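# Clear the desk onto closet shelves and close it

## Task

Move every item currently on the desk onto the closet's shelves, then close the closet completely. Finish by opening the gripper and backing the robot away. The robot must not tip over or finish leaning. An item or door that stays in place only because the robot is holding it does not count.

## Robot and tools

Robot: TidyBot++, a four-caster mobile base (0.54 m long, 0.50 m wide, 0.38 m tall) carrying one seven-joint arm with a two-finger gripper. There is only one arm, so every call names a single set of joints. The shoulder sits 0.12 m ahead of the base centre and 0.68 m above the floor. Arm segments are 0.42 m (upper arm), 0.31 m (forearm) and 0.31 m (wrist to hand point). The arm begins folded with the hand pointing down, and the hand reaches slightly ahead of the base front. A downward-pointing hand can get no higher than roughly 0.94 m above the floor, and less when extended far out. Loose objects may occasionally be nudged by something other than the robot.

Frames: the base frame has its origin on the floor beneath the base centre, with x forward, y left and z up. hand_pose is reported in this frame. It marks the point between the finger pads, with its z axis running out along the fingers and its y axis along the closing direction. The odometry frame is wherever the base frame was when the scene started. Heading is positive to the left and runs from -3.142 to 3.142. base_tilt is in degrees, positive when leaning forward or to the right.

execute_actions(actions, cameras): actions is a list containing one action, or an empty list, which only reports state and images. An action may hold base, joints, or both, plus an optional speeds entry. The parts of an action start at the same moment.
- base: exactly one key, giving a relative offset from where the base last measured itself, not a place. translate_m is metres forward (+) or back (-), from -2 to 2. strafe_m is metres left (+) or right (-), from -2 to 2. rotate_rad is radians counter-clockwise (+) seen from above, from -6.3 to 6.3. A move that would take too long at its top speed is refused, so split long drives into pieces.
- joints: absolute target angles in radians, keyed by name, and only the ones you list. joint_1_rad turns the whole arm about the vertical, any angle, with positive meaning clockwise from above, opposite to rotate_rad. joint_2_rad is the shoulder, -2.249 to 2.249. joint_3_rad rolls the upper arm, any angle. joint_4_rad is the elbow, -2.579 to 2.579. joint_5_rad rolls the forearm, any angle. joint_6_rad is the wrist, -2.099 to 2.099. joint_7_rad rolls the hand, any angle; at 1.57 with the hand down, the fingers open toward the robot's left and right. gripper_pos is absolute, from 0 (open, about 85 mm gap) to 1 (closed). The gap is roughly 85 x (1 - gripper_pos) mm. Any-angle joints take the shorter way round, so rotate in steps smaller than half a turn.
- Arm geometry: with joint_1_rad=0, joint_3_rad=3.14 and joint_5_rad=0, the arm moves in the x-z plane. The lean from vertical is joint_2 for the upper arm, joint_2-joint_4 for the forearm and joint_2-joint_4-joint_6 for the hand. Summing length*sin gives forward reach from the shoulder, and summing length*cos gives height above it.
- speeds: caps top speed for that action only. translate_m and strafe_m take 0.05 to 0.5 m/s, and rotate_rad takes 0.1 to 1.57 rad/s.
- cameras: a list drawn from base_camera, wrist_camera and all. If omitted, null or ["all"], both are returned; [] returns none. Images are taken when the call finishes.

An unknown key or an out-of-range value rejects the whole call, and nothing moves. Joints or the base left out of an action may keep pushing toward older targets.

wait(seconds): 0 to 10 s with no new command, then a report like an empty action. zoom_image(camera, region): region is [x0, y0, x1, y1] in pixels of the latest full image, at most 504x504. base_camera images are 644x364 and wrist_camera images are 644x476 (fisheye). read_manual(section): returns licence text only. finished_scene(scene): ends the given scene for good once the goal holds, and the result tells you whether it succeeded.

Result lines: joint_positions and gripper_pos are the readings. base_odometry is wheel-based, so slip looks like travel and drift builds up. base_status and joint_status tell how each motion ended:
- "done": reached the target. For the base it only means the wheels turned enough.
- "off_target": stopped short and may still be pushing. For the gripper it means something is held at the reading shown.
- contact_stop or time_out: the target is dropped and the part holds where it stopped. A blocked base can still report done.
- "joint command not followed" with a cause: the arm's targets were withheld to avoid self-collision. Those joints show not_followed and may be retried on later calls. The gripper target still runs.

on_its_own reports motion you did not command. motor_effort gives the percent of maximum with the peak in brackets, and readings are noisy. ARM HIT means the arm struck the base or itself. A torque fault freezes the arm and gripper for 10 s; the warning levels are 56.7 N m for joints 1-4 and 29.4 N m for joints 5-7. MOTOR HOT appears from 60 °C. An OVER-TEMPERATURE FAULT makes the arm sag, and affected keys then read limit_stop_at_motor_heat; resend those targets. If a call reports a stop, the later calls in that reply are skipped.

Precision: friction and load leave the hand a centimetre or two off, more when extended or carrying weight. To correct, send last command + (wanted - read) for all seven joints. Never command a joint to its current reading while holding something, because the arm will sink. hand_pose itself may be off, so check the cameras.

Cautions:
- Do not drive while the arm is snagged above about 0.8 m, or push or pull hard sideways on a raised hand; either can tip the robot. Retract the arm or back away to level it.
- Do not drive the arm into furniture; this causes torque faults.
- Nothing stops the arm from hitting the base.
- Avoid dropping, slamming or shoving objects.
- A closed grip squeezes hard, and closed fingertips reach about 20 mm past the hand point, so keep clear of the floor.
- At the end, open the gripper and move away so that the items and the closed door stay put without the robot.

Each tool is called by a JSON object that holds its "api" and its "payload".

## Session

{"api": "execute_actions", "payload": {"actions": []}}

Scene clock: 0.00 s.
base_odometry: x=+0.000 y=+0.000 heading=+0.000 (m, m, rad; odometry frame)
base_tilt: forward=+0.2 right=-0.3 (deg)
base_status: not commanded
joint_positions: joint_1_rad=+0.014 joint_2_rad=-0.379 joint_3_rad=+3.127 joint_4_rad=-2.556 joint_5_rad=+0.029 joint_6_rad=-0.892 joint_7_rad=+1.531 gripper_pos=+0.000
joint_status: not commanded
motor_effort: joint_1_rad=+0 joint_2_rad=-2 joint_3_rad=+1 joint_4_rad=+18 joint_5_rad=+1 joint_6_rad=+3 joint_7_rad=+0 (%)
hand_pose: x=+0.2443 y=-0.0064 z=+0.5833 quat_wxyz=(+0.014, +0.999, -0.012, +0.037) (m; base frame)
pictures: base_camera, wrist_camera
Images, in order (width x height): base_camera 644x364, wrist_camera 644x476.

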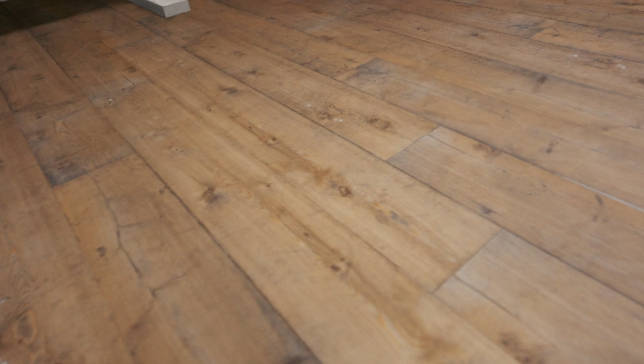

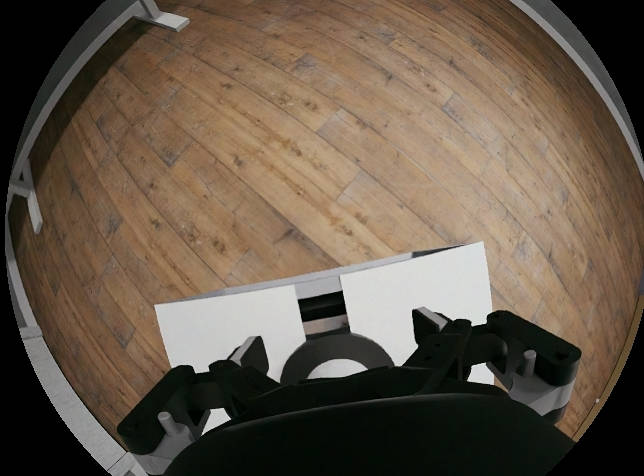

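{"api": "execute_actions", "payload": {"actions": [{"joints":{"joint_2_rad":-0.3,"joint_4_rad":-1.2,"joint_6_rad":-1.0,"joint_1_rad":-0.8}}], "cameras": ["wrist_camera"]}}

Scene clock: 4.60 s.
base_odometry: x=+0.000 y=+0.000 heading=+0.000 (m, m, rad; odometry frame)
base_tilt: forward=+0.2 right=-0.3 (deg)
base_status: not commanded
joint_positions: joint_1_rad=-0.785 joint_2_rad=-0.316 joint_3_rad=+3.127 joint_4_rad=-1.222 joint_5_rad=+0.029 joint_6_rad=-0.966 joint_7_rad=+1.531 gripper_pos=+0.000
joint_status: all done
motor_effort: joint_1_rad=+0(1) joint_2_rad=-6(9) joint_3_rad=+1(1) joint_4_rad=+20(21) joint_5_rad=+1(2) joint_6_rad=+8(8) joint_7_rad=+0(0) (%)
hand_pose: x=+0.4103 y=+0.2937 z=+1.1836 quat_wxyz=(-0.227, +0.747, +0.299, +0.548) (m; base frame)
pictures: wrist_camera
camera_calibration (this result's frames):
wrist_camera: T_world_to_cam=[[0.663343, -0.737157, -0.128747, 0.101157], [-0.287928, -0.0926241, -0.953162, 1.32777], [0.690705, 0.669343, -0.27369, -0.024644], [0, 0, 0, 1]] pos_world=[0.332223, 0.214048, 1.27186]
Images, in order (width x height): wrist_camera 644x476.

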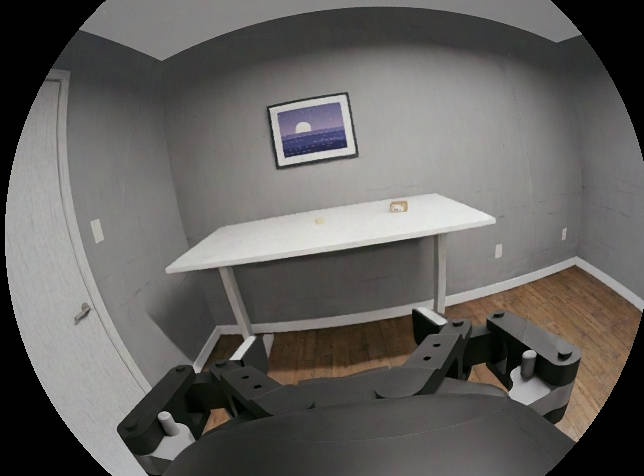

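{"api": "zoom_image", "payload": {"camera": "wrist_camera", "region": [160, 170, 500, 290]}}

{"api": "execute_actions", "payload": {"actions": [{"joints":{"joint_1_rad":-2.6}}], "cameras": ["wrist_camera"]}}

{"api": "execute_actions", "payload": {"actions": [{"joints":{"joint_1_rad":2.0}}], "cameras": ["wrist_camera"]}}

Region (160, 170, 500, 290) of wrist_camera's 644x476 image, scaled by 1.482; it fills the top 178 rows of this view, and the rest is white.

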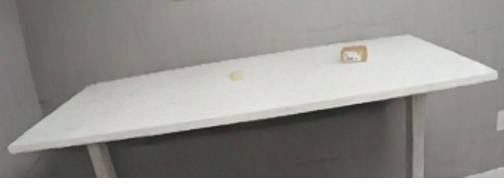

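Scene clock: 9.13 s.
base_odometry: x=+0.000 y=+0.000 heading=+0.000 (m, m, rad; odometry frame)
base_tilt: forward=+0.2 right=-0.3 (deg)
base_status: not commanded
joint_positions: joint_1_rad=-2.587 joint_2_rad=-0.313 joint_3_rad=+3.127 joint_4_rad=-1.222 joint_5_rad=+0.029 joint_6_rad=-0.966 joint_7_rad=+1.531 gripper_pos=+0.000
joint_status: all done
motor_effort: joint_1_rad=+0(1) joint_2_rad=-7(7) joint_3_rad=+1(1) joint_4_rad=+19(20) joint_5_rad=+1(1) joint_6_rad=+8(8) joint_7_rad=+0(1) (%)
hand_pose: x=-0.2350 y=+0.2173 z=+1.1821 quat_wxyz=(-0.569, +0.230, +0.772, +0.163) (m; base frame)
pictures: wrist_camera
camera_calibration (this result's frames):
wrist_camera: T_world_to_cam=[[0.566344, 0.814079, -0.128568, 0.112578], [0.158761, -0.260836, -0.952239, 1.27399], [-0.808733, 0.518884, -0.276967, 0.156024], [0, 0, 0, 1]] pos_world=[-0.139836, 0.159696, 1.27083]
Images, in order (width x height): wrist_camera 644x476.

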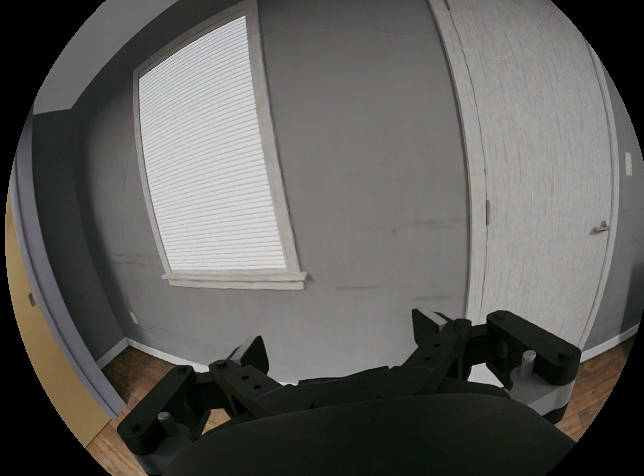

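Scene clock: 12.00 s.
base_odometry: x=+0.000 y=+0.000 heading=+0.000 (m, m, rad; odometry frame)
base_tilt: forward=+0.2 right=-0.3 (deg)
base_status: not commanded
joint_positions: joint_1_rad=-4.270 joint_2_rad=-0.313 joint_3_rad=+3.127 joint_4_rad=-1.222 joint_5_rad=+0.029 joint_6_rad=-0.966 joint_7_rad=+1.531 gripper_pos=+0.000
joint_status: all done
motor_effort: joint_1_rad=+0(1) joint_2_rad=-6(7) joint_3_rad=+0(2) joint_4_rad=+20(20) joint_5_rad=+1(1) joint_6_rad=+9(9) joint_7_rad=+0(1) (%)
hand_pose: x=-0.0572 y=-0.3762 z=+1.1821 quat_wxyz=(-0.500, -0.423, +0.686, -0.316) (m; base frame)
pictures: wrist_camera
camera_calibration (this result's frames):
wrist_camera: T_world_to_cam=[[-0.872486, 0.471423, -0.128565, 0.283797], [0.241395, 0.187075, -0.952224, 1.26414], [-0.424849, -0.861837, -0.277019, 0.110377], [0, 0, 0, 1]] pos_world=[-0.0106557, -0.275151, 1.27081]
Images, in order (width x height): wrist_camera 644x476.

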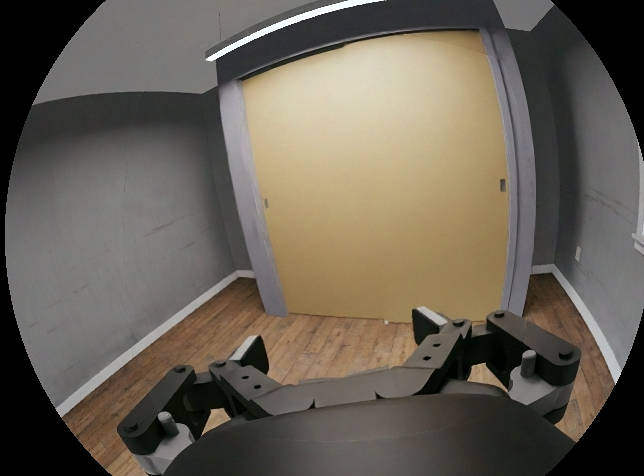

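{"api": "execute_actions", "payload": {"actions": [{"base":{"rotate_rad":-2.41},"joints":{"joint_1_rad":0.0,"joint_6_rad":-0.8}}], "cameras": []}}

{"api": "execute_actions", "payload": {"actions": [{"base":{"translate_m":0.8}}]}}

Scene clock: 21.63 s.
base_odometry: x=+0.000 y=+0.000 heading=-2.409 (m, m, rad; odometry frame)
base_tilt: forward=+0.3 right=-0.3 (deg)
base_status: done
joint_positions: joint_1_rad=-6.271 joint_2_rad=-0.310 joint_3_rad=+3.127 joint_4_rad=-1.222 joint_5_rad=+0.029 joint_6_rad=-0.834 joint_7_rad=+1.531 gripper_pos=+0.000
joint_status: all done
motor_effort: joint_1_rad=+0(1) joint_2_rad=-7(7) joint_3_rad=+1(1) joint_4_rad=+20(20) joint_5_rad=+1(1) joint_6_rad=+9(8) joint_7_rad=-1(1) (%)
hand_pose: x=+0.5458 y=-0.0023 z=+1.2206 quat_wxyz=(-0.003, -0.766, +0.013, -0.643) (m; base frame)
pictures: none
No camera images: the call's "cameras" was empty. Leave "cameras" out to get every camera's image.

Scene clock: 24.60 s.
base_odometry: x=-0.596 y=-0.534 heading=-2.410 (m, m, rad; odometry frame)
base_tilt: forward=+0.3 right=-0.3 (deg)
base_status: done
joint_positions: joint_1_rad=-6.271 joint_2_rad=-0.300 joint_3_rad=+3.127 joint_4_rad=-1.221 joint_5_rad=+0.029 joint_6_rad=-0.830 joint_7_rad=+1.531 gripper_pos=+0.000
joint_status: not commanded
motor_effort: joint_1_rad=+0(0) joint_2_rad=-7(11) joint_3_rad=+1(1) joint_4_rad=+20(20) joint_5_rad=+1(1) joint_6_rad=+9(9) joint_7_rad=+0(0) (%)
hand_pose: x=+0.5512 y=-0.0024 z=+1.2183 quat_wxyz=(-0.003, -0.768, +0.013, -0.641) (m; base frame)
pictures: base_camera, wrist_camera
camera_calibration (this result's frames):
wrist_camera: T_world_to_cam=[[-0.0445754, -0.99007, -0.133319, 0.189054], [-0.151433, 0.138606, -0.978701, 1.33044], [0.987462, -0.0234372, -0.156108, -0.222784], [0, 0, 0, 1]] pos_world=[0.42989, -0.00245198, 1.29253]
Images, in order (width x height): base_camera 644x364, wrist_camera 644x476.

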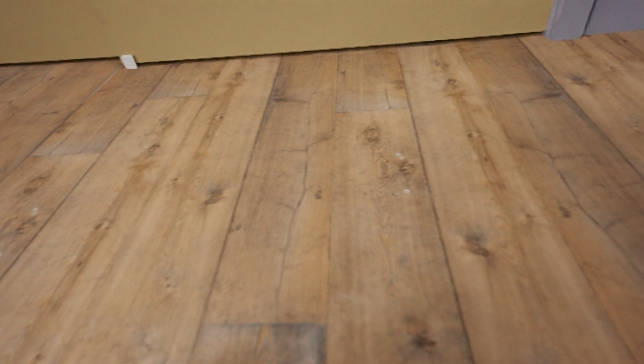

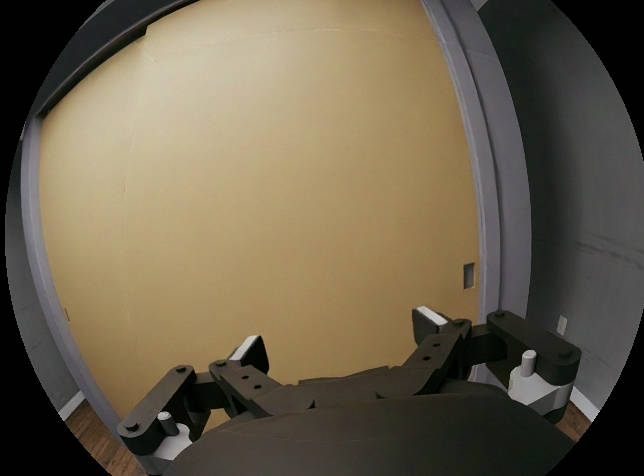

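{"api": "execute_actions", "payload": {"actions": [{"base":{"rotate_rad":-0.05},"joints":{"joint_2_rad":0.0,"joint_4_rad":-1.83,"joint_6_rad":0.26,"gripper_pos":1.0}}], "cameras": []}}

{"api": "execute_actions", "payload": {"actions": [{"base":{"strafe_m":-0.33}}]}}

Scene clock: 32.77 s.
base_odometry: x=-0.596 y=-0.534 heading=-2.460 (m, m, rad; odometry frame)
base_tilt: forward=+0.3 right=-0.3 (deg)
base_status: done
joint_positions: joint_1_rad=-6.273 joint_2_rad=-0.006 joint_3_rad=+3.128 joint_4_rad=-1.808 joint_5_rad=+0.029 joint_6_rad=+0.229 joint_7_rad=+1.531 gripper_pos=+0.999
joint_status: all done
motor_effort: joint_1_rad=+0(1) joint_2_rad=-20(22) joint_3_rad=+0(2) joint_4_rad=+23(25) joint_5_rad=+1(1) joint_6_rad=+9(10) joint_7_rad=+0(0) (%)
hand_pose: x=+0.7336 y=+0.0058 z=+1.0295 quat_wxyz=(+0.008, -0.708, +0.000, -0.706) (m; base frame)
pictures: none
No camera images: the call's "cameras" was empty. Leave "cameras" out to get every camera's image.

Scene clock: 34.77 s.
base_odometry: x=-0.804 y=-0.278 heading=-2.459 (m, m, rad; odometry frame)
base_tilt: forward=+0.3 right=-0.3 (deg)
base_status: done
joint_positions: joint_1_rad=-6.277 joint_2_rad=-0.006 joint_3_rad=+3.128 joint_4_rad=-1.809 joint_5_rad=+0.029 joint_6_rad=+0.229 joint_7_rad=+1.531 gripper_pos=+0.999
joint_status: not commanded
motor_effort: joint_1_rad=+0(3) joint_2_rad=-21(23) joint_3_rad=+0(2) joint_4_rad=+23(25) joint_5_rad=+1(0) joint_6_rad=+9(10) joint_7_rad=-1(0) (%)
hand_pose: x=+0.7335 y=+0.0079 z=+1.0295 quat_wxyz=(+0.009, -0.708, -0.001, -0.706) (m; base frame)
pictures: base_camera, wrist_camera
camera_calibration (this result's frames):
wrist_camera: T_world_to_cam=[[0.0138308, -0.990772, -0.134833, 0.140919], [0.018846, 0.13508, -0.990655, 1.05933], [0.999727, 0.0111605, 0.0205403, -0.623155], [0, 0, 0, 1]] pos_world=[0.601072, 0.00347909, 1.08123]
Images, in order (width x height): base_camera 644x364, wrist_camera 644x476.

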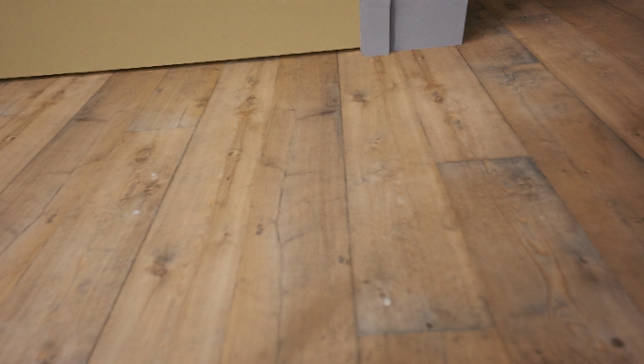

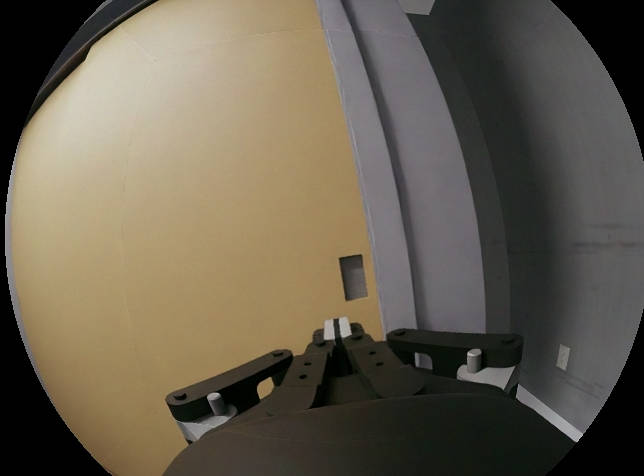

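{"api": "execute_actions", "payload": {"actions": [{"base":{"strafe_m":-0.03},"joints":{"joint_4_rad":-1.89,"joint_6_rad":0.32,"joint_7_rad":3.18}}], "cameras": []}}

{"api": "execute_actions", "payload": {"actions": [{"base":{"translate_m":0.22}}]}}

Scene clock: 40.93 s.
base_odometry: x=-0.823 y=-0.255 heading=-2.459 (m, m, rad; odometry frame)
base_tilt: forward=+0.3 right=-0.3 (deg)
base_status: done
joint_positions: joint_1_rad=-6.278 joint_2_rad=-0.006 joint_3_rad=+3.128 joint_4_rad=-1.863 joint_5_rad=+0.029 joint_6_rad=+0.286 joint_7_rad=+3.172 gripper_pos=+0.999
joint_status: all done
motor_effort: joint_1_rad=+0(3) joint_2_rad=-21(22) joint_3_rad=+0(2) joint_4_rad=+23(24) joint_5_rad=+1(0) joint_6_rad=+9(9) joint_7_rad=-1(0) (%)
hand_pose: x=+0.7292 y=+0.0090 z=+1.0137 quat_wxyz=(-0.510, -0.481, -0.518, -0.489) (m; base frame)
pictures: none
No camera images: the call's "cameras" was empty. Leave "cameras" out to get every camera's image.

Scene clock: 42.60 s.
base_odometry: x=-0.994 y=-0.394 heading=-2.459 (m, m, rad; odometry frame)
base_tilt: forward=+0.3 right=-0.3 (deg)
base_status: done
joint_positions: joint_1_rad=-6.278 joint_2_rad=+0.002 joint_3_rad=+3.128 joint_4_rad=-1.866 joint_5_rad=+0.029 joint_6_rad=+0.289 joint_7_rad=+3.172 gripper_pos=+0.999
joint_status: not commanded
motor_effort: joint_1_rad=+0(0) joint_2_rad=-21(24) joint_3_rad=+0(0) joint_4_rad=+22(24) joint_5_rad=+0(0) joint_6_rad=+9(10) joint_7_rad=-1(0) (%)
hand_pose: x=+0.7316 y=+0.0090 z=+1.0078 quat_wxyz=(-0.508, -0.483, -0.521, -0.487) (m; base frame)
pictures: base_camera, wrist_camera
camera_calibration (this result's frames):
wrist_camera: T_world_to_cam=[[0.0100789, -0.0654265, 0.997806, -1.008], [0.039179, -0.997065, -0.0657736, 0.100917], [0.999181, 0.039756, -0.00748599, -0.592377], [0, 0, 0, 1]] pos_world=[0.598098, 0.0582216, 1.00799]
Images, in order (width x height): base_camera 644x364, wrist_camera 644x476.

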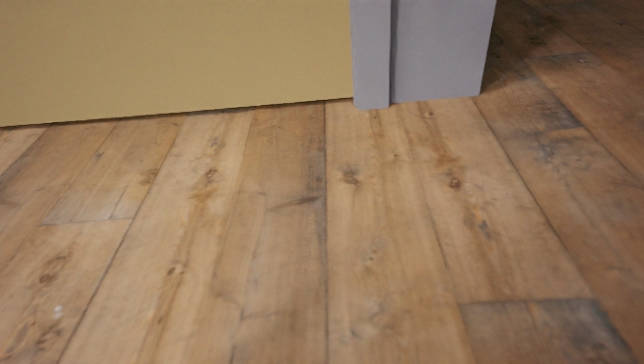

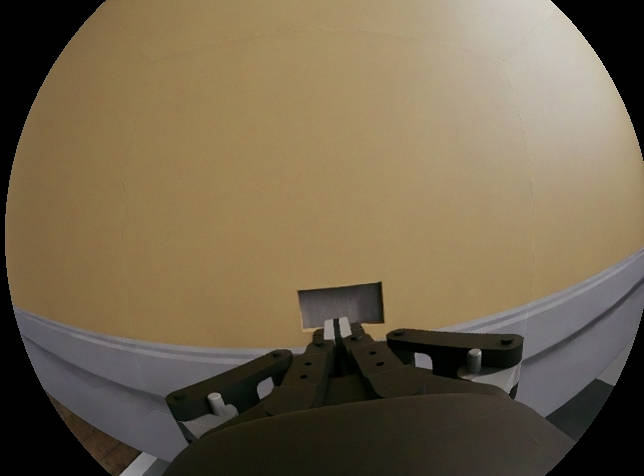

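{"api": "execute_actions", "payload": {"actions": [{"base":{"translate_m":0.075},"speeds":{"translate_m":0.08}}], "cameras": ["wrist_camera"]}}

Scene clock: 46.53 s.
base_odometry: x=-1.052 y=-0.441 heading=-2.460 (m, m, rad; odometry frame)
base_tilt: forward=+0.3 right=-0.3 (deg)
base_status: done
joint_positions: joint_1_rad=-6.278 joint_2_rad=+0.001 joint_3_rad=+3.128 joint_4_rad=-1.866 joint_5_rad=+0.029 joint_6_rad=+0.289 joint_7_rad=+3.172 gripper_pos=+0.999
joint_status: not commanded
motor_effort: joint_1_rad=+0(1) joint_2_rad=-21(23) joint_3_rad=+0(0) joint_4_rad=+23(23) joint_5_rad=+0(1) joint_6_rad=+9(10) joint_7_rad=-1(1) (%)
hand_pose: x=+0.7312 y=+0.0090 z=+1.0082 quat_wxyz=(-0.508, -0.483, -0.520, -0.488) (m; base frame)
pictures: wrist_camera
camera_calibration (this result's frames):
wrist_camera: T_world_to_cam=[[0.00938066, -0.0654196, 0.997814, -1.00789], [0.0392284, -0.997065, -0.0657393, 0.100889], [0.999186, 0.0397593, -0.00678682, -0.592721], [0, 0, 0, 1]] pos_world=[0.597735, 0.0582238, 1.00829]
Images, in order (width x height): wrist_camera 644x476.

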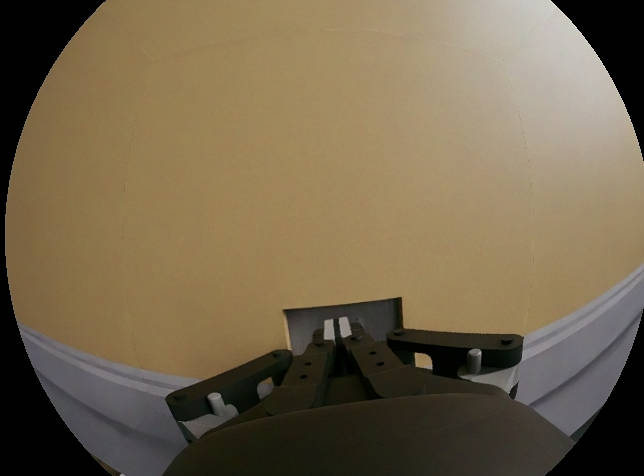

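{"api": "execute_actions", "payload": {"actions": [{"base":{"translate_m":0.025},"speeds":{"translate_m":0.05}}], "cameras": ["wrist_camera"]}}

Scene clock: 48.67 s.
base_odometry: x=-1.072 y=-0.457 heading=-2.460 (m, m, rad; odometry frame)
base_tilt: forward=+0.3 right=-0.3 (deg)
base_status: done
joint_positions: joint_1_rad=-6.278 joint_2_rad=+0.001 joint_3_rad=+3.128 joint_4_rad=-1.866 joint_5_rad=+0.029 joint_6_rad=+0.289 joint_7_rad=+3.172 gripper_pos=+0.999
joint_status: not commanded
motor_effort: joint_1_rad=+0(1) joint_2_rad=-19(23) joint_3_rad=+0(1) joint_4_rad=+23(23) joint_5_rad=+0(0) joint_6_rad=+9(9) joint_7_rad=+0(0) (%)
hand_pose: x=+0.7311 y=+0.0090 z=+1.0083 quat_wxyz=(-0.508, -0.483, -0.520, -0.488) (m; base frame)
pictures: wrist_camera
camera_calibration (this result's frames):
wrist_camera: T_world_to_cam=[[0.00921689, -0.065419, 0.997815, -1.00784], [0.0392416, -0.997065, -0.0657323, 0.100881], [0.999187, 0.0397617, -0.00662269, -0.5928], [0, 0, 0, 1]] pos_world=[0.597649, 0.0582244, 1.00834]
Images, in order (width x height): wrist_camera 644x476.

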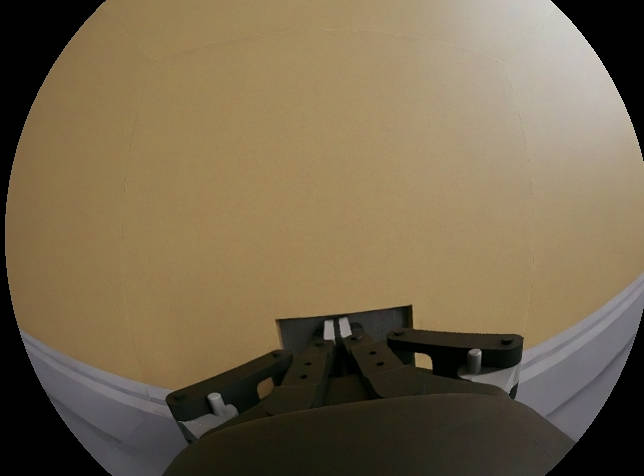

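Try a small strafe to test engagement.

{"api": "execute_actions", "payload": {"actions": [{"base":{"strafe_m":0.08},"speeds":{"strafe_m":0.08}}]}}

Scene clock: 51.17 s.
base_odometry: x=-1.022 y=-0.519 heading=-2.460 (m, m, rad; odometry frame)
base_tilt: forward=+0.3 right=-0.3 (deg)
base_status: done
joint_positions: joint_1_rad=-6.275 joint_2_rad=+0.001 joint_3_rad=+3.138 joint_4_rad=-1.866 joint_5_rad=+0.029 joint_6_rad=+0.289 joint_7_rad=+3.172 gripper_pos=+0.999
joint_status: not commanded
motor_effort: joint_1_rad=+0(7) joint_2_rad=-20(21) joint_3_rad=+0(6) joint_4_rad=+22(23) joint_5_rad=+1(2) joint_6_rad=+9(9) joint_7_rad=-1(2) (%)
hand_pose: x=+0.7313 y=+0.0008 z=+1.0083 quat_wxyz=(-0.512, -0.486, -0.517, -0.484) (m; base frame)
pictures: base_camera, wrist_camera
camera_calibration (this result's frames):
wrist_camera: T_world_to_cam=[[0.00833648, -0.0655264, 0.997816, -1.00773], [0.0258292, -0.997504, -0.0657217, 0.102465], [0.999632, 0.0263207, -0.00662318, -0.592977], [0, 0, 0, 1]] pos_world=[0.598513, 0.0517839, 1.00834]
Images, in order (width x height): base_camera 644x364, wrist_camera 644x476.

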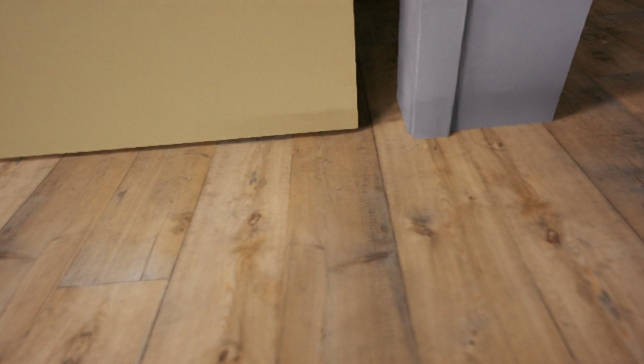

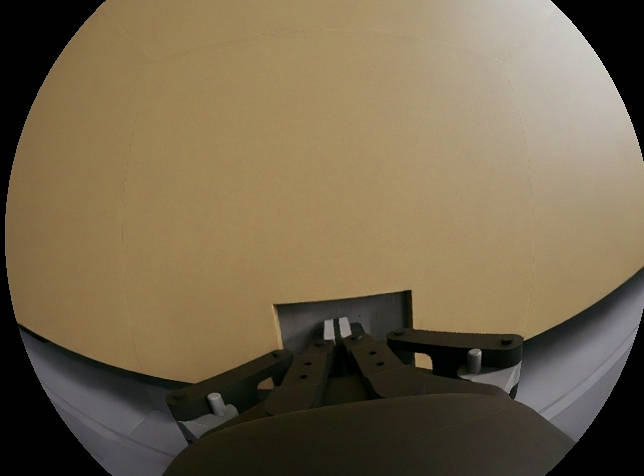

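It works. Continue.

{"api": "execute_actions", "payload": {"actions": [{"base":{"strafe_m":0.35},"speeds":{"strafe_m":0.15}}]}}

Scene clock: 55.43 s.
base_odometry: x=-0.801 y=-0.791 heading=-2.460 (m, m, rad; odometry frame)
base_tilt: forward=+0.3 right=-0.3 (deg)
base_status: done
joint_positions: joint_1_rad=-6.288 joint_2_rad=+0.001 joint_3_rad=+3.132 joint_4_rad=-1.866 joint_5_rad=+0.029 joint_6_rad=+0.289 joint_7_rad=+3.172 gripper_pos=+0.999
joint_status: not commanded
motor_effort: joint_1_rad=+2(12) joint_2_rad=-21(23) joint_3_rad=+3(11) joint_4_rad=+23(23) joint_5_rad=+0(1) joint_6_rad=+9(10) joint_7_rad=-1(1) (%)
hand_pose: x=+0.7311 y=+0.0131 z=+1.0083 quat_wxyz=(-0.507, -0.481, -0.522, -0.489) (m; base frame)
pictures: base_camera, wrist_camera
camera_calibration (this result's frames):
wrist_camera: T_world_to_cam=[[0.00961857, -0.0654632, 0.997809, -1.00785], [0.0458227, -0.996778, -0.0658373, 0.100212], [0.998903, 0.0463556, -0.00658788, -0.59284], [0, 0, 0, 1]] pos_world=[0.597292, 0.0613927, 1.00834]
Images, in order (width x height): base_camera 644x364, wrist_camera 644x476.

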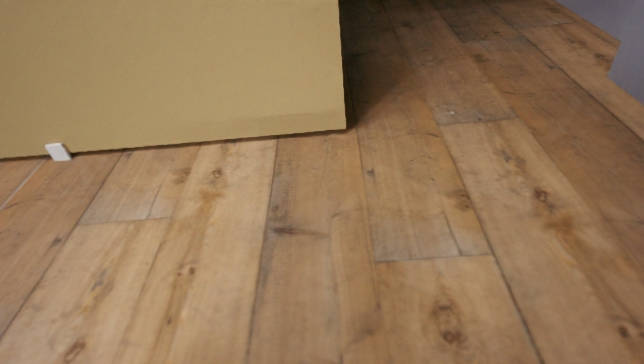

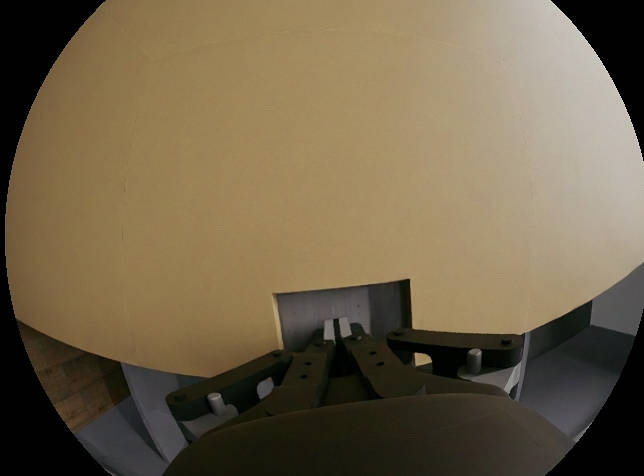

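{"api": "execute_actions", "payload": {"actions": [{"base":{"strafe_m":0.3},"speeds":{"strafe_m":0.15}}], "cameras": ["base_camera"]}}

{"api": "execute_actions", "payload": {"actions": [{"base":{"translate_m":-0.25}}], "cameras": []}}

{"api": "execute_actions", "payload": {"actions": [{"base":{"strafe_m":-0.4},"joints":{"joint_7_rad":1.55,"joint_6_rad":0.1,"gripper_pos":0}}]}}

Scene clock: 60.30 s.
base_odometry: x=-0.612 y=-1.024 heading=-2.460 (m, m, rad; odometry frame)
base_tilt: forward=+0.3 right=-0.3 (deg)
base_status: done
joint_positions: joint_1_rad=-6.288 joint_2_rad=+0.001 joint_3_rad=+3.132 joint_4_rad=-1.866 joint_5_rad=+0.029 joint_6_rad=+0.289 joint_7_rad=+3.172 gripper_pos=+0.999
joint_status: not commanded
motor_effort: joint_1_rad=+2(13) joint_2_rad=-20(22) joint_3_rad=+2(12) joint_4_rad=+23(23) joint_5_rad=+0(4) joint_6_rad=+9(10) joint_7_rad=-1(1) (%)
hand_pose: x=+0.7311 y=+0.0129 z=+1.0083 quat_wxyz=(-0.507, -0.481, -0.522, -0.489) (m; base frame)
pictures: base_camera
Images, in order (width x height): base_camera 644x364.

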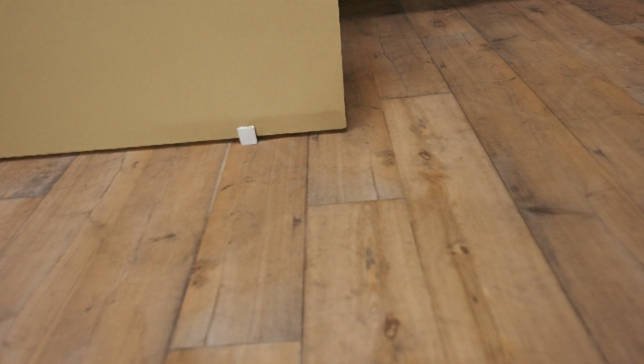

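Scene clock: 62.07 s.
base_odometry: x=-0.418 y=-0.867 heading=-2.460 (m, m, rad; odometry frame)
base_tilt: forward=+0.3 right=-0.3 (deg)
base_status: done
joint_positions: joint_1_rad=-6.285 joint_2_rad=-0.004 joint_3_rad=+3.131 joint_4_rad=-1.868 joint_5_rad=+0.029 joint_6_rad=+0.290 joint_7_rad=+3.172 gripper_pos=+0.999
joint_status: not commanded
motor_effort: joint_1_rad=+0(4) joint_2_rad=-19(24) joint_3_rad=+0(4) joint_4_rad=+23(23) joint_5_rad=+1(0) joint_6_rad=+9(9) joint_7_rad=+0(1) (%)
hand_pose: x=+0.7293 y=+0.0115 z=+1.0107 quat_wxyz=(-0.508, -0.481, -0.520, -0.490) (m; base frame)
pictures: none
No camera images: the call's "cameras" was empty. Leave "cameras" out to get every camera's image.

Scene clock: 64.20 s.
base_odometry: x=-0.670 y=-0.556 heading=-2.460 (m, m, rad; odometry frame)
base_tilt: forward=+0.3 right=-0.3 (deg)
base_status: done
joint_positions: joint_1_rad=-6.282 joint_2_rad=-0.004 joint_3_rad=+3.131 joint_4_rad=-1.868 joint_5_rad=+0.029 joint_6_rad=+0.131 joint_7_rad=+1.558 gripper_pos=+0.000
joint_status: all done
motor_effort: joint_1_rad=-1(3) joint_2_rad=-20(21) joint_3_rad=+0(2) joint_4_rad=+23(23) joint_5_rad=+0(0) joint_6_rad=+9(9) joint_7_rad=+0(1) (%)
hand_pose: x=+0.7253 y=+0.0079 z=+0.9615 quat_wxyz=(-0.001, -0.762, -0.010, -0.648) (m; base frame)
pictures: base_camera, wrist_camera
camera_calibration (this result's frames):
wrist_camera: T_world_to_cam=[[-0.00459114, -0.99424, -0.107079, 0.118521], [-0.138791, 0.106677, -0.984559, 1.10081], [0.990311, 0.0103414, -0.138481, -0.453774], [0, 0, 0, 1]] pos_world=[0.602705, 0.00509906, 1.03367]
Images, in order (width x height): base_camera 644x364, wrist_camera 644x476.

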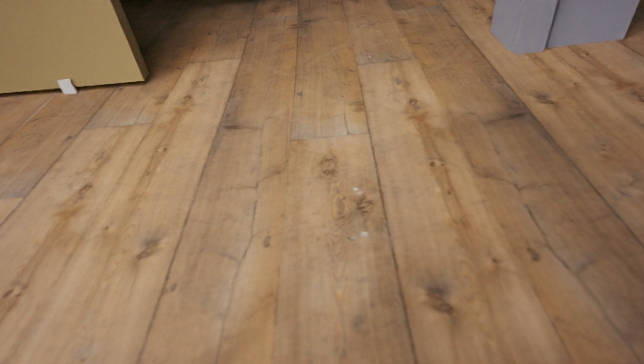

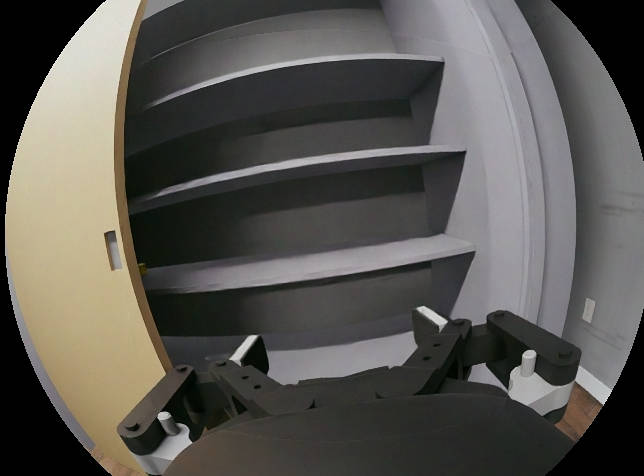

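{"api": "execute_actions", "payload": {"actions": [{"base":{"rotate_rad":3.14},"joints":{"joint_2_rad":-0.3,"joint_4_rad":-1.2,"joint_6_rad":-1.1}}], "cameras": []}}

{"api": "execute_actions", "payload": {"actions": [{"base":{"translate_m":1.5}}]}}

Scene clock: 73.47 s.
base_odometry: x=-0.670 y=-0.556 heading=+0.679 (m, m, rad; odometry frame)
base_tilt: forward=+0.3 right=-0.3 (deg)
base_status: done
joint_positions: joint_1_rad=-6.281 joint_2_rad=-0.283 joint_3_rad=+3.131 joint_4_rad=-1.224 joint_5_rad=+0.029 joint_6_rad=-1.067 joint_7_rad=+1.558 gripper_pos=+0.000
joint_status: all done
motor_effort: joint_1_rad=+0(3) joint_2_rad=-8(23) joint_3_rad=+1(2) joint_4_rad=+19(25) joint_5_rad=+0(1) joint_6_rad=+8(9) joint_7_rad=-1(0) (%)
hand_pose: x=+0.5373 y=-0.0018 z=+1.1393 quat_wxyz=(-0.010, -0.843, +0.002, -0.537) (m; base frame)
pictures: none
No camera images: the call's "cameras" was empty. Leave "cameras" out to get every camera's image.

Scene clock: 77.83 s.
base_odometry: x=+0.497 y=+0.387 heading=+0.680 (m, m, rad; odometry frame)
base_tilt: forward=+0.3 right=-0.3 (deg)
base_status: done
joint_positions: joint_1_rad=-6.281 joint_2_rad=-0.297 joint_3_rad=+3.131 joint_4_rad=-1.223 joint_5_rad=+0.029 joint_6_rad=-1.070 joint_7_rad=+1.558 gripper_pos=+0.000
joint_status: not commanded
motor_effort: joint_1_rad=+0(0) joint_2_rad=-8(11) joint_3_rad=+0(1) joint_4_rad=+19(20) joint_5_rad=+1(1) joint_6_rad=+9(8) joint_7_rad=-1(0) (%)
hand_pose: x=+0.5308 y=-0.0018 z=+1.1449 quat_wxyz=(-0.010, -0.840, +0.002, -0.542) (m; base frame)
pictures: base_camera, wrist_camera
camera_calibration (this result's frames):
wrist_camera: T_world_to_cam=[[-0.0649078, -0.993022, -0.0984636, 0.149772], [-0.38584, 0.115972, -0.915248, 1.30718], [0.92028, -0.0214156, -0.390675, 0.0901975], [0, 0, 0, 1]] pos_world=[0.431075, -0.000937435, 1.24638]
Images, in order (width x height): base_camera 644x364, wrist_camera 644x476.

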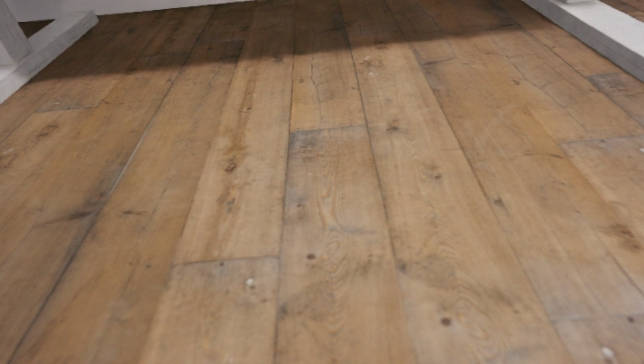

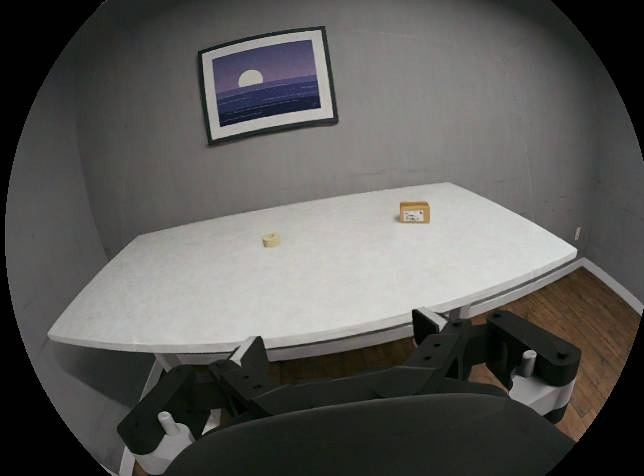

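{"api": "zoom_image", "payload": {"camera": "wrist_camera", "region": [240, 180, 460, 270]}}

Region (240, 180, 460, 270) of wrist_camera's 644x476 image, scaled by 2.291; it fills the top 206 rows of this view, and the rest is white.

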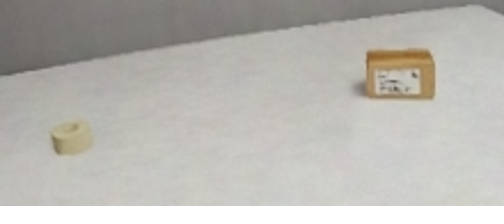

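{"api": "execute_actions", "payload": {"actions": [{"base":{"strafe_m":0.14},"joints":{"joint_2_rad":0.1,"joint_4_rad":-1.0,"joint_6_rad":-1.2}}], "cameras": []}}

{"api": "execute_actions", "payload": {"actions": [{"base":{"translate_m":0.36}}], "cameras": ["wrist_camera"]}}

Scene clock: 90.73 s.
base_odometry: x=+0.409 y=+0.496 heading=+0.679 (m, m, rad; odometry frame)
base_tilt: forward=+0.3 right=-0.3 (deg)
base_status: done
joint_positions: joint_1_rad=-6.282 joint_2_rad=+0.105 joint_3_rad=+3.131 joint_4_rad=-1.027 joint_5_rad=+0.029 joint_6_rad=-1.167 joint_7_rad=+1.558 gripper_pos=+0.000
joint_status: all done
motor_effort: joint_1_rad=+0(2) joint_2_rad=-22(25) joint_3_rad=+0(3) joint_4_rad=+20(22) joint_5_rad=+1(2) joint_6_rad=+7(8) joint_7_rad=+0(1) (%)
hand_pose: x=+0.6801 y=-0.0021 z=+1.0267 quat_wxyz=(-0.009, -0.912, +0.002, -0.409) (m; base frame)
pictures: none
No camera images: the call's "cameras" was empty. Leave "cameras" out to get every camera's image.

Scene clock: 92.70 s.
base_odometry: x=+0.689 y=+0.723 heading=+0.680 (m, m, rad; odometry frame)
base_tilt: forward=+0.3 right=-0.3 (deg)
base_status: done
joint_positions: joint_1_rad=-6.282 joint_2_rad=+0.107 joint_3_rad=+3.131 joint_4_rad=-1.024 joint_5_rad=+0.029 joint_6_rad=-1.169 joint_7_rad=+1.558 gripper_pos=+0.000
joint_status: not commanded
motor_effort: joint_1_rad=+0(1) joint_2_rad=-22(26) joint_3_rad=+0(1) joint_4_rad=+21(21) joint_5_rad=+1(1) joint_6_rad=+7(8) joint_7_rad=-1(0) (%)
hand_pose: x=+0.6804 y=-0.0021 z=+1.0265 quat_wxyz=(-0.009, -0.913, +0.002, -0.408) (m; base frame)
pictures: wrist_camera
camera_calibration (this result's frames):
wrist_camera: T_world_to_cam=[[-0.0934067, -0.992636, -0.0771275, 0.14501], [-0.642669, 0.119278, -0.756802, 1.26864], [0.760429, -0.021123, -0.649078, 0.28024], [0, 0, 0, 1]] pos_world=[0.615758, -0.00145892, 1.15319]
Images, in order (width x height): wrist_camera 644x476.

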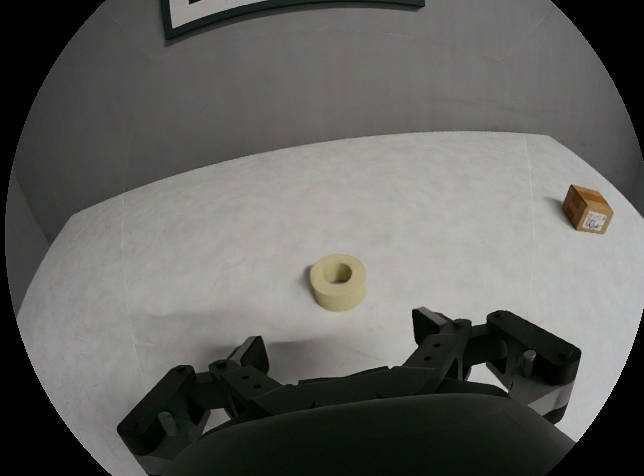

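{"api": "execute_actions", "payload": {"actions": [{"base":{"translate_m":0.083},"joints":{"joint_4_rad":-1.24,"joint_6_rad":-0.94},"speeds":{"translate_m":0.1}}], "cameras": ["wrist_camera"]}}

Scene clock: 98.83 s.
base_odometry: x=+0.754 y=+0.775 heading=+0.680 (m, m, rad; odometry frame)
base_tilt: forward=+0.3 right=-0.3 (deg)
base_status: done
joint_positions: joint_1_rad=-6.282 joint_2_rad=+0.102 joint_3_rad=+3.131 joint_4_rad=-1.219 joint_5_rad=+0.029 joint_6_rad=-0.971 joint_7_rad=+1.558 gripper_pos=+0.000
joint_status: all done
motor_effort: joint_1_rad=+0(1) joint_2_rad=-23(27) joint_3_rad=+0(1) joint_4_rad=+21(23) joint_5_rad=+1(1) joint_6_rad=+7(7) joint_7_rad=+0(1) (%)
hand_pose: x=+0.7004 y=-0.0010 z=+0.9726 quat_wxyz=(-0.009, -0.911, -0.001, -0.412) (m; base frame)
pictures: wrist_camera
camera_calibration (this result's frames):
wrist_camera: T_world_to_cam=[[-0.0874424, -0.993262, -0.0760549, 0.138606], [-0.636584, 0.11444, -0.762669, 1.24207], [0.766234, -0.0182742, -0.642302, 0.219467], [0, 0, 0, 1]] pos_world=[0.634638, -0.000460065, 1.09879]
Images, in order (width x height): wrist_camera 644x476.

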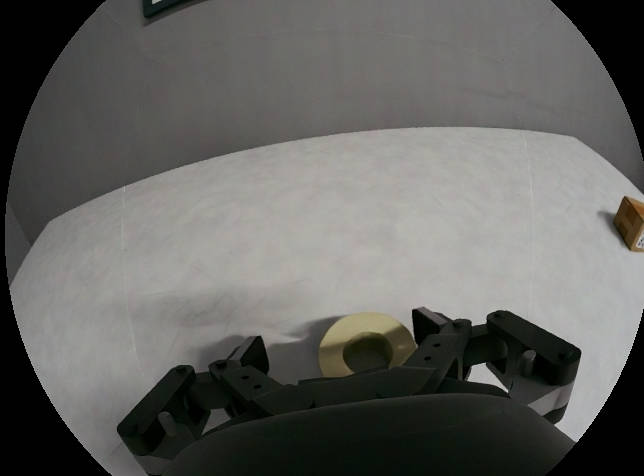

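{"api": "execute_actions", "payload": {"actions": [{"base":{"strafe_m":-0.018},"speeds":{"strafe_m":0.05}}], "cameras": []}}

{"api": "execute_actions", "payload": {"actions": [{"joints":{"joint_4_rad":-1.30,"joint_6_rad":-0.88}}], "cameras": ["wrist_camera"]}}

Scene clock: 101.37 s.
base_odometry: x=+0.765 y=+0.761 heading=+0.680 (m, m, rad; odometry frame)
base_tilt: forward=+0.3 right=-0.3 (deg)
base_status: done
joint_positions: joint_1_rad=-6.282 joint_2_rad=+0.102 joint_3_rad=+3.131 joint_4_rad=-1.219 joint_5_rad=+0.029 joint_6_rad=-0.971 joint_7_rad=+1.558 gripper_pos=+0.000
joint_status: not commanded
motor_effort: joint_1_rad=-1(2) joint_2_rad=-24(24) joint_3_rad=-1(2) joint_4_rad=+21(22) joint_5_rad=+1(1) joint_6_rad=+7(7) joint_7_rad=-1(1) (%)
hand_pose: x=+0.7004 y=-0.0008 z=+0.9726 quat_wxyz=(-0.009, -0.911, -0.001, -0.412) (m; base frame)
pictures: none
No camera images: the call's "cameras" was empty. Leave "cameras" out to get every camera's image.

Scene clock: 102.13 s.
base_odometry: x=+0.765 y=+0.761 heading=+0.680 (m, m, rad; odometry frame)
base_tilt: forward=+0.3 right=-0.3 (deg)
base_status: not commanded
joint_positions: joint_1_rad=-6.282 joint_2_rad=+0.100 joint_3_rad=+3.131 joint_4_rad=-1.263 joint_5_rad=+0.029 joint_6_rad=-0.905 joint_7_rad=+1.558 gripper_pos=+0.000
joint_status: all done
motor_effort: joint_1_rad=+0(1) joint_2_rad=-21(23) joint_3_rad=+0(0) joint_4_rad=+19(23) joint_5_rad=+2(2) joint_6_rad=+6(7) joint_7_rad=+0(0) (%)
hand_pose: x=+0.7071 y=-0.0004 z=+0.9657 quat_wxyz=(-0.009, -0.906, -0.002, -0.423) (m; base frame)
pictures: wrist_camera
camera_calibration (this result's frames):
wrist_camera: T_world_to_cam=[[-0.0833687, -0.99347, -0.077893, 0.138221], [-0.618182, 0.112866, -0.777889, 1.24264], [0.781601, -0.0166995, -0.623555, 0.180867], [0, 0, 0, 1]] pos_world=[0.638336, 0.0000869777, 1.09018]
Images, in order (width x height): wrist_camera 644x476.

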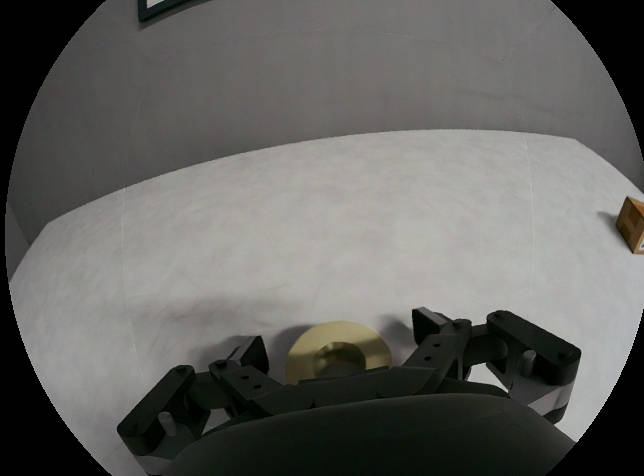

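{"api": "execute_actions", "payload": {"actions": [{"base":{"translate_m":-0.012},"joints":{"joint_4_rad":-1.26},"speeds":{"translate_m":0.05}}], "cameras": []}}

{"api": "execute_actions", "payload": {"actions": [{"joints":{"gripper_pos":1.0}}], "cameras": []}}

{"api": "execute_actions", "payload": {"actions": [{"joints":{"joint_4_rad":-1.0,"joint_6_rad":-1.15,"joint_1_rad":0.5}}], "cameras": ["wrist_camera"]}}

Scene clock: 105.53 s.
base_odometry: x=+0.756 y=+0.754 heading=+0.680 (m, m, rad; odometry frame)
base_tilt: forward=+0.3 right=-0.3 (deg)
base_status: done
joint_positions: joint_1_rad=-6.282 joint_2_rad=+0.099 joint_3_rad=+3.131 joint_4_rad=-1.263 joint_5_rad=+0.029 joint_6_rad=-0.903 joint_7_rad=+1.558 gripper_pos=+0.000
joint_status: all done
motor_effort: joint_1_rad=+0(1) joint_2_rad=-23(25) joint_3_rad=+0(1) joint_4_rad=+21(22) joint_5_rad=+1(1) joint_6_rad=+7(8) joint_7_rad=+0(0) (%)
hand_pose: x=+0.7072 y=-0.0004 z=+0.9667 quat_wxyz=(-0.009, -0.905, -0.002, -0.425) (m; base frame)
pictures: none
No camera images: the call's "cameras" was empty. Leave "cameras" out to get every camera's image.

Scene clock: 106.63 s.
base_odometry: x=+0.756 y=+0.754 heading=+0.680 (m, m, rad; odometry frame)
base_tilt: forward=+0.3 right=-0.3 (deg)
base_status: not commanded
joint_positions: joint_1_rad=-6.282 joint_2_rad=+0.092 joint_3_rad=+3.131 joint_4_rad=-1.262 joint_5_rad=+0.029 joint_6_rad=-0.899 joint_7_rad=+1.558 gripper_pos=+0.488
joint_status: gripper_pos off_target (ended at +0.488, target +1.000)
motor_effort: joint_1_rad=+0(1) joint_2_rad=-21(24) joint_3_rad=+0(1) joint_4_rad=+20(22) joint_5_rad=+1(2) joint_6_rad=+6(7) joint_7_rad=-1(0) (%)
hand_pose: x=+0.7062 y=-0.0003 z=+0.9721 quat_wxyz=(-0.009, -0.903, -0.002, -0.430) (m; base frame)
pictures: none
No camera images: the call's "cameras" was empty. Leave "cameras" out to get every camera's image.

Scene clock: 108.33 s.
base_odometry: x=+0.756 y=+0.754 heading=+0.680 (m, m, rad; odometry frame)
base_tilt: forward=+0.3 right=-0.3 (deg)
base_status: not commanded
joint_positions: joint_1_rad=-5.793 joint_2_rad=+0.096 joint_3_rad=+3.131 joint_4_rad=-1.027 joint_5_rad=+0.029 joint_6_rad=-1.118 joint_7_rad=+1.558 gripper_pos=+0.488
joint_status: all done
motor_effort: joint_1_rad=+0(1) joint_2_rad=-21(25) joint_3_rad=+0(2) joint_4_rad=+21(22) joint_5_rad=+1(2) joint_6_rad=+7(9) joint_7_rad=+0(0) (%)
hand_pose: x=+0.6193 y=-0.2678 z=+1.0437 quat_wxyz=(-0.114, -0.873, +0.219, -0.420) (m; base frame)
pictures: wrist_camera
camera_calibration (this result's frames):
wrist_camera: T_world_to_cam=[[-0.542798, -0.835815, -0.0823656, 0.202679], [-0.47092, 0.384089, -0.794173, 1.27769], [0.695417, -0.392288, -0.602084, 0.224044], [0, 0, 0, 1]] pos_world=[0.555901, -0.233456, 1.1663]
Images, in order (width x height): wrist_camera 644x476.

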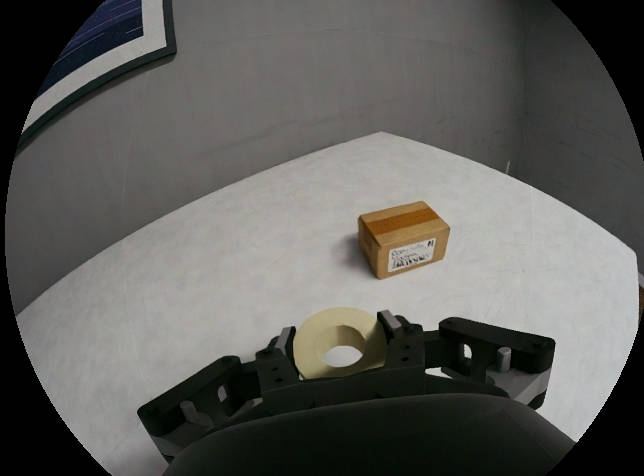

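{"api": "execute_actions", "payload": {"actions": [{"base":{"translate_m":-1.9},"joints":{"joint_1_rad":0.0}}], "cameras": []}}

{"api": "execute_actions", "payload": {"actions": [{"base":{"rotate_rad":3.14},"joints":{"joint_6_rad":-0.8}}]}}

Scene clock: 121.50 s.
base_odometry: x=-0.721 y=-0.442 heading=+0.680 (m, m, rad; odometry frame)
base_tilt: forward=+0.3 right=-0.3 (deg)
base_status: done
joint_positions: joint_1_rad=-6.273 joint_2_rad=+0.098 joint_3_rad=+3.131 joint_4_rad=-1.025 joint_5_rad=+0.029 joint_6_rad=-1.121 joint_7_rad=+1.558 gripper_pos=+0.488
joint_status: all done
motor_effort: joint_1_rad=+0(1) joint_2_rad=-22(25) joint_3_rad=+0(2) joint_4_rad=+21(22) joint_5_rad=+1(2) joint_6_rad=+7(8) joint_7_rad=-1(0) (%)
hand_pose: x=+0.6866 y=-0.0068 z=+1.0429 quat_wxyz=(-0.011, -0.901, +0.006, -0.434) (m; base frame)
pictures: none
No camera images: the call's "cameras" was empty. Leave "cameras" out to get every camera's image.

Scene clock: 124.80 s.
base_odometry: x=-0.721 y=-0.442 heading=-2.463 (m, m, rad; odometry frame)
base_tilt: forward=+0.3 right=-0.3 (deg)
base_status: done
joint_positions: joint_1_rad=-6.285 joint_2_rad=+0.111 joint_3_rad=+3.131 joint_4_rad=-1.016 joint_5_rad=+0.029 joint_6_rad=-0.812 joint_7_rad=+1.558 gripper_pos=+0.488
joint_status: all done
motor_effort: joint_1_rad=-1(4) joint_2_rad=-23(28) joint_3_rad=+0(3) joint_4_rad=+22(23) joint_5_rad=+1(0) joint_6_rad=+9(9) joint_7_rad=-1(1) (%)
hand_pose: x=+0.7397 y=+0.0019 z=+1.1231 quat_wxyz=(-0.007, -0.824, -0.002, -0.566) (m; base frame)
pictures: base_camera, wrist_camera
camera_calibration (this result's frames):
wrist_camera: T_world_to_cam=[[-0.0485691, -0.993534, -0.102625, 0.157529], [-0.334324, 0.112991, -0.93566, 1.35226], [0.941206, -0.011134, -0.33765, -0.185509], [0, 0, 0, 1]] pos_world=[0.634346, 0.00165149, 1.21878]
Images, in order (width x height): base_camera 644x364, wrist_camera 644x476.

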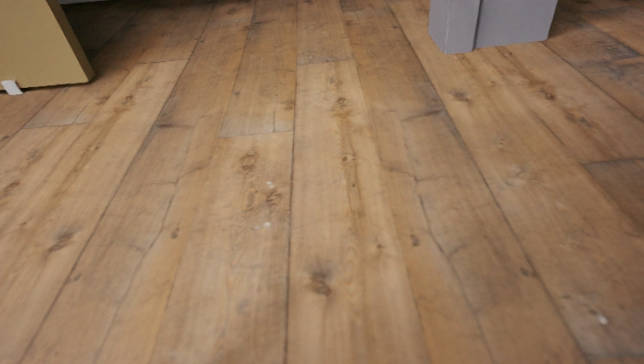

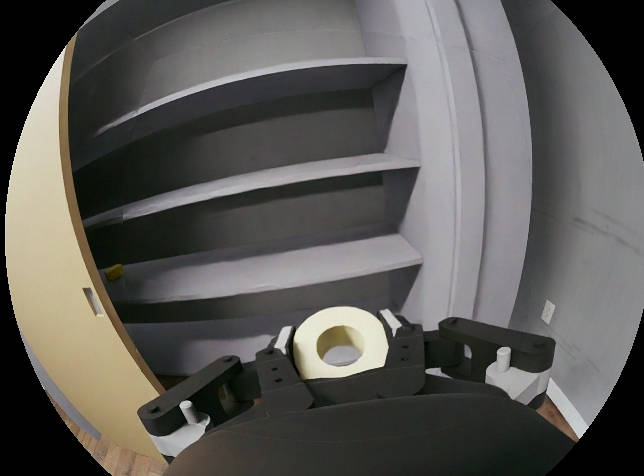

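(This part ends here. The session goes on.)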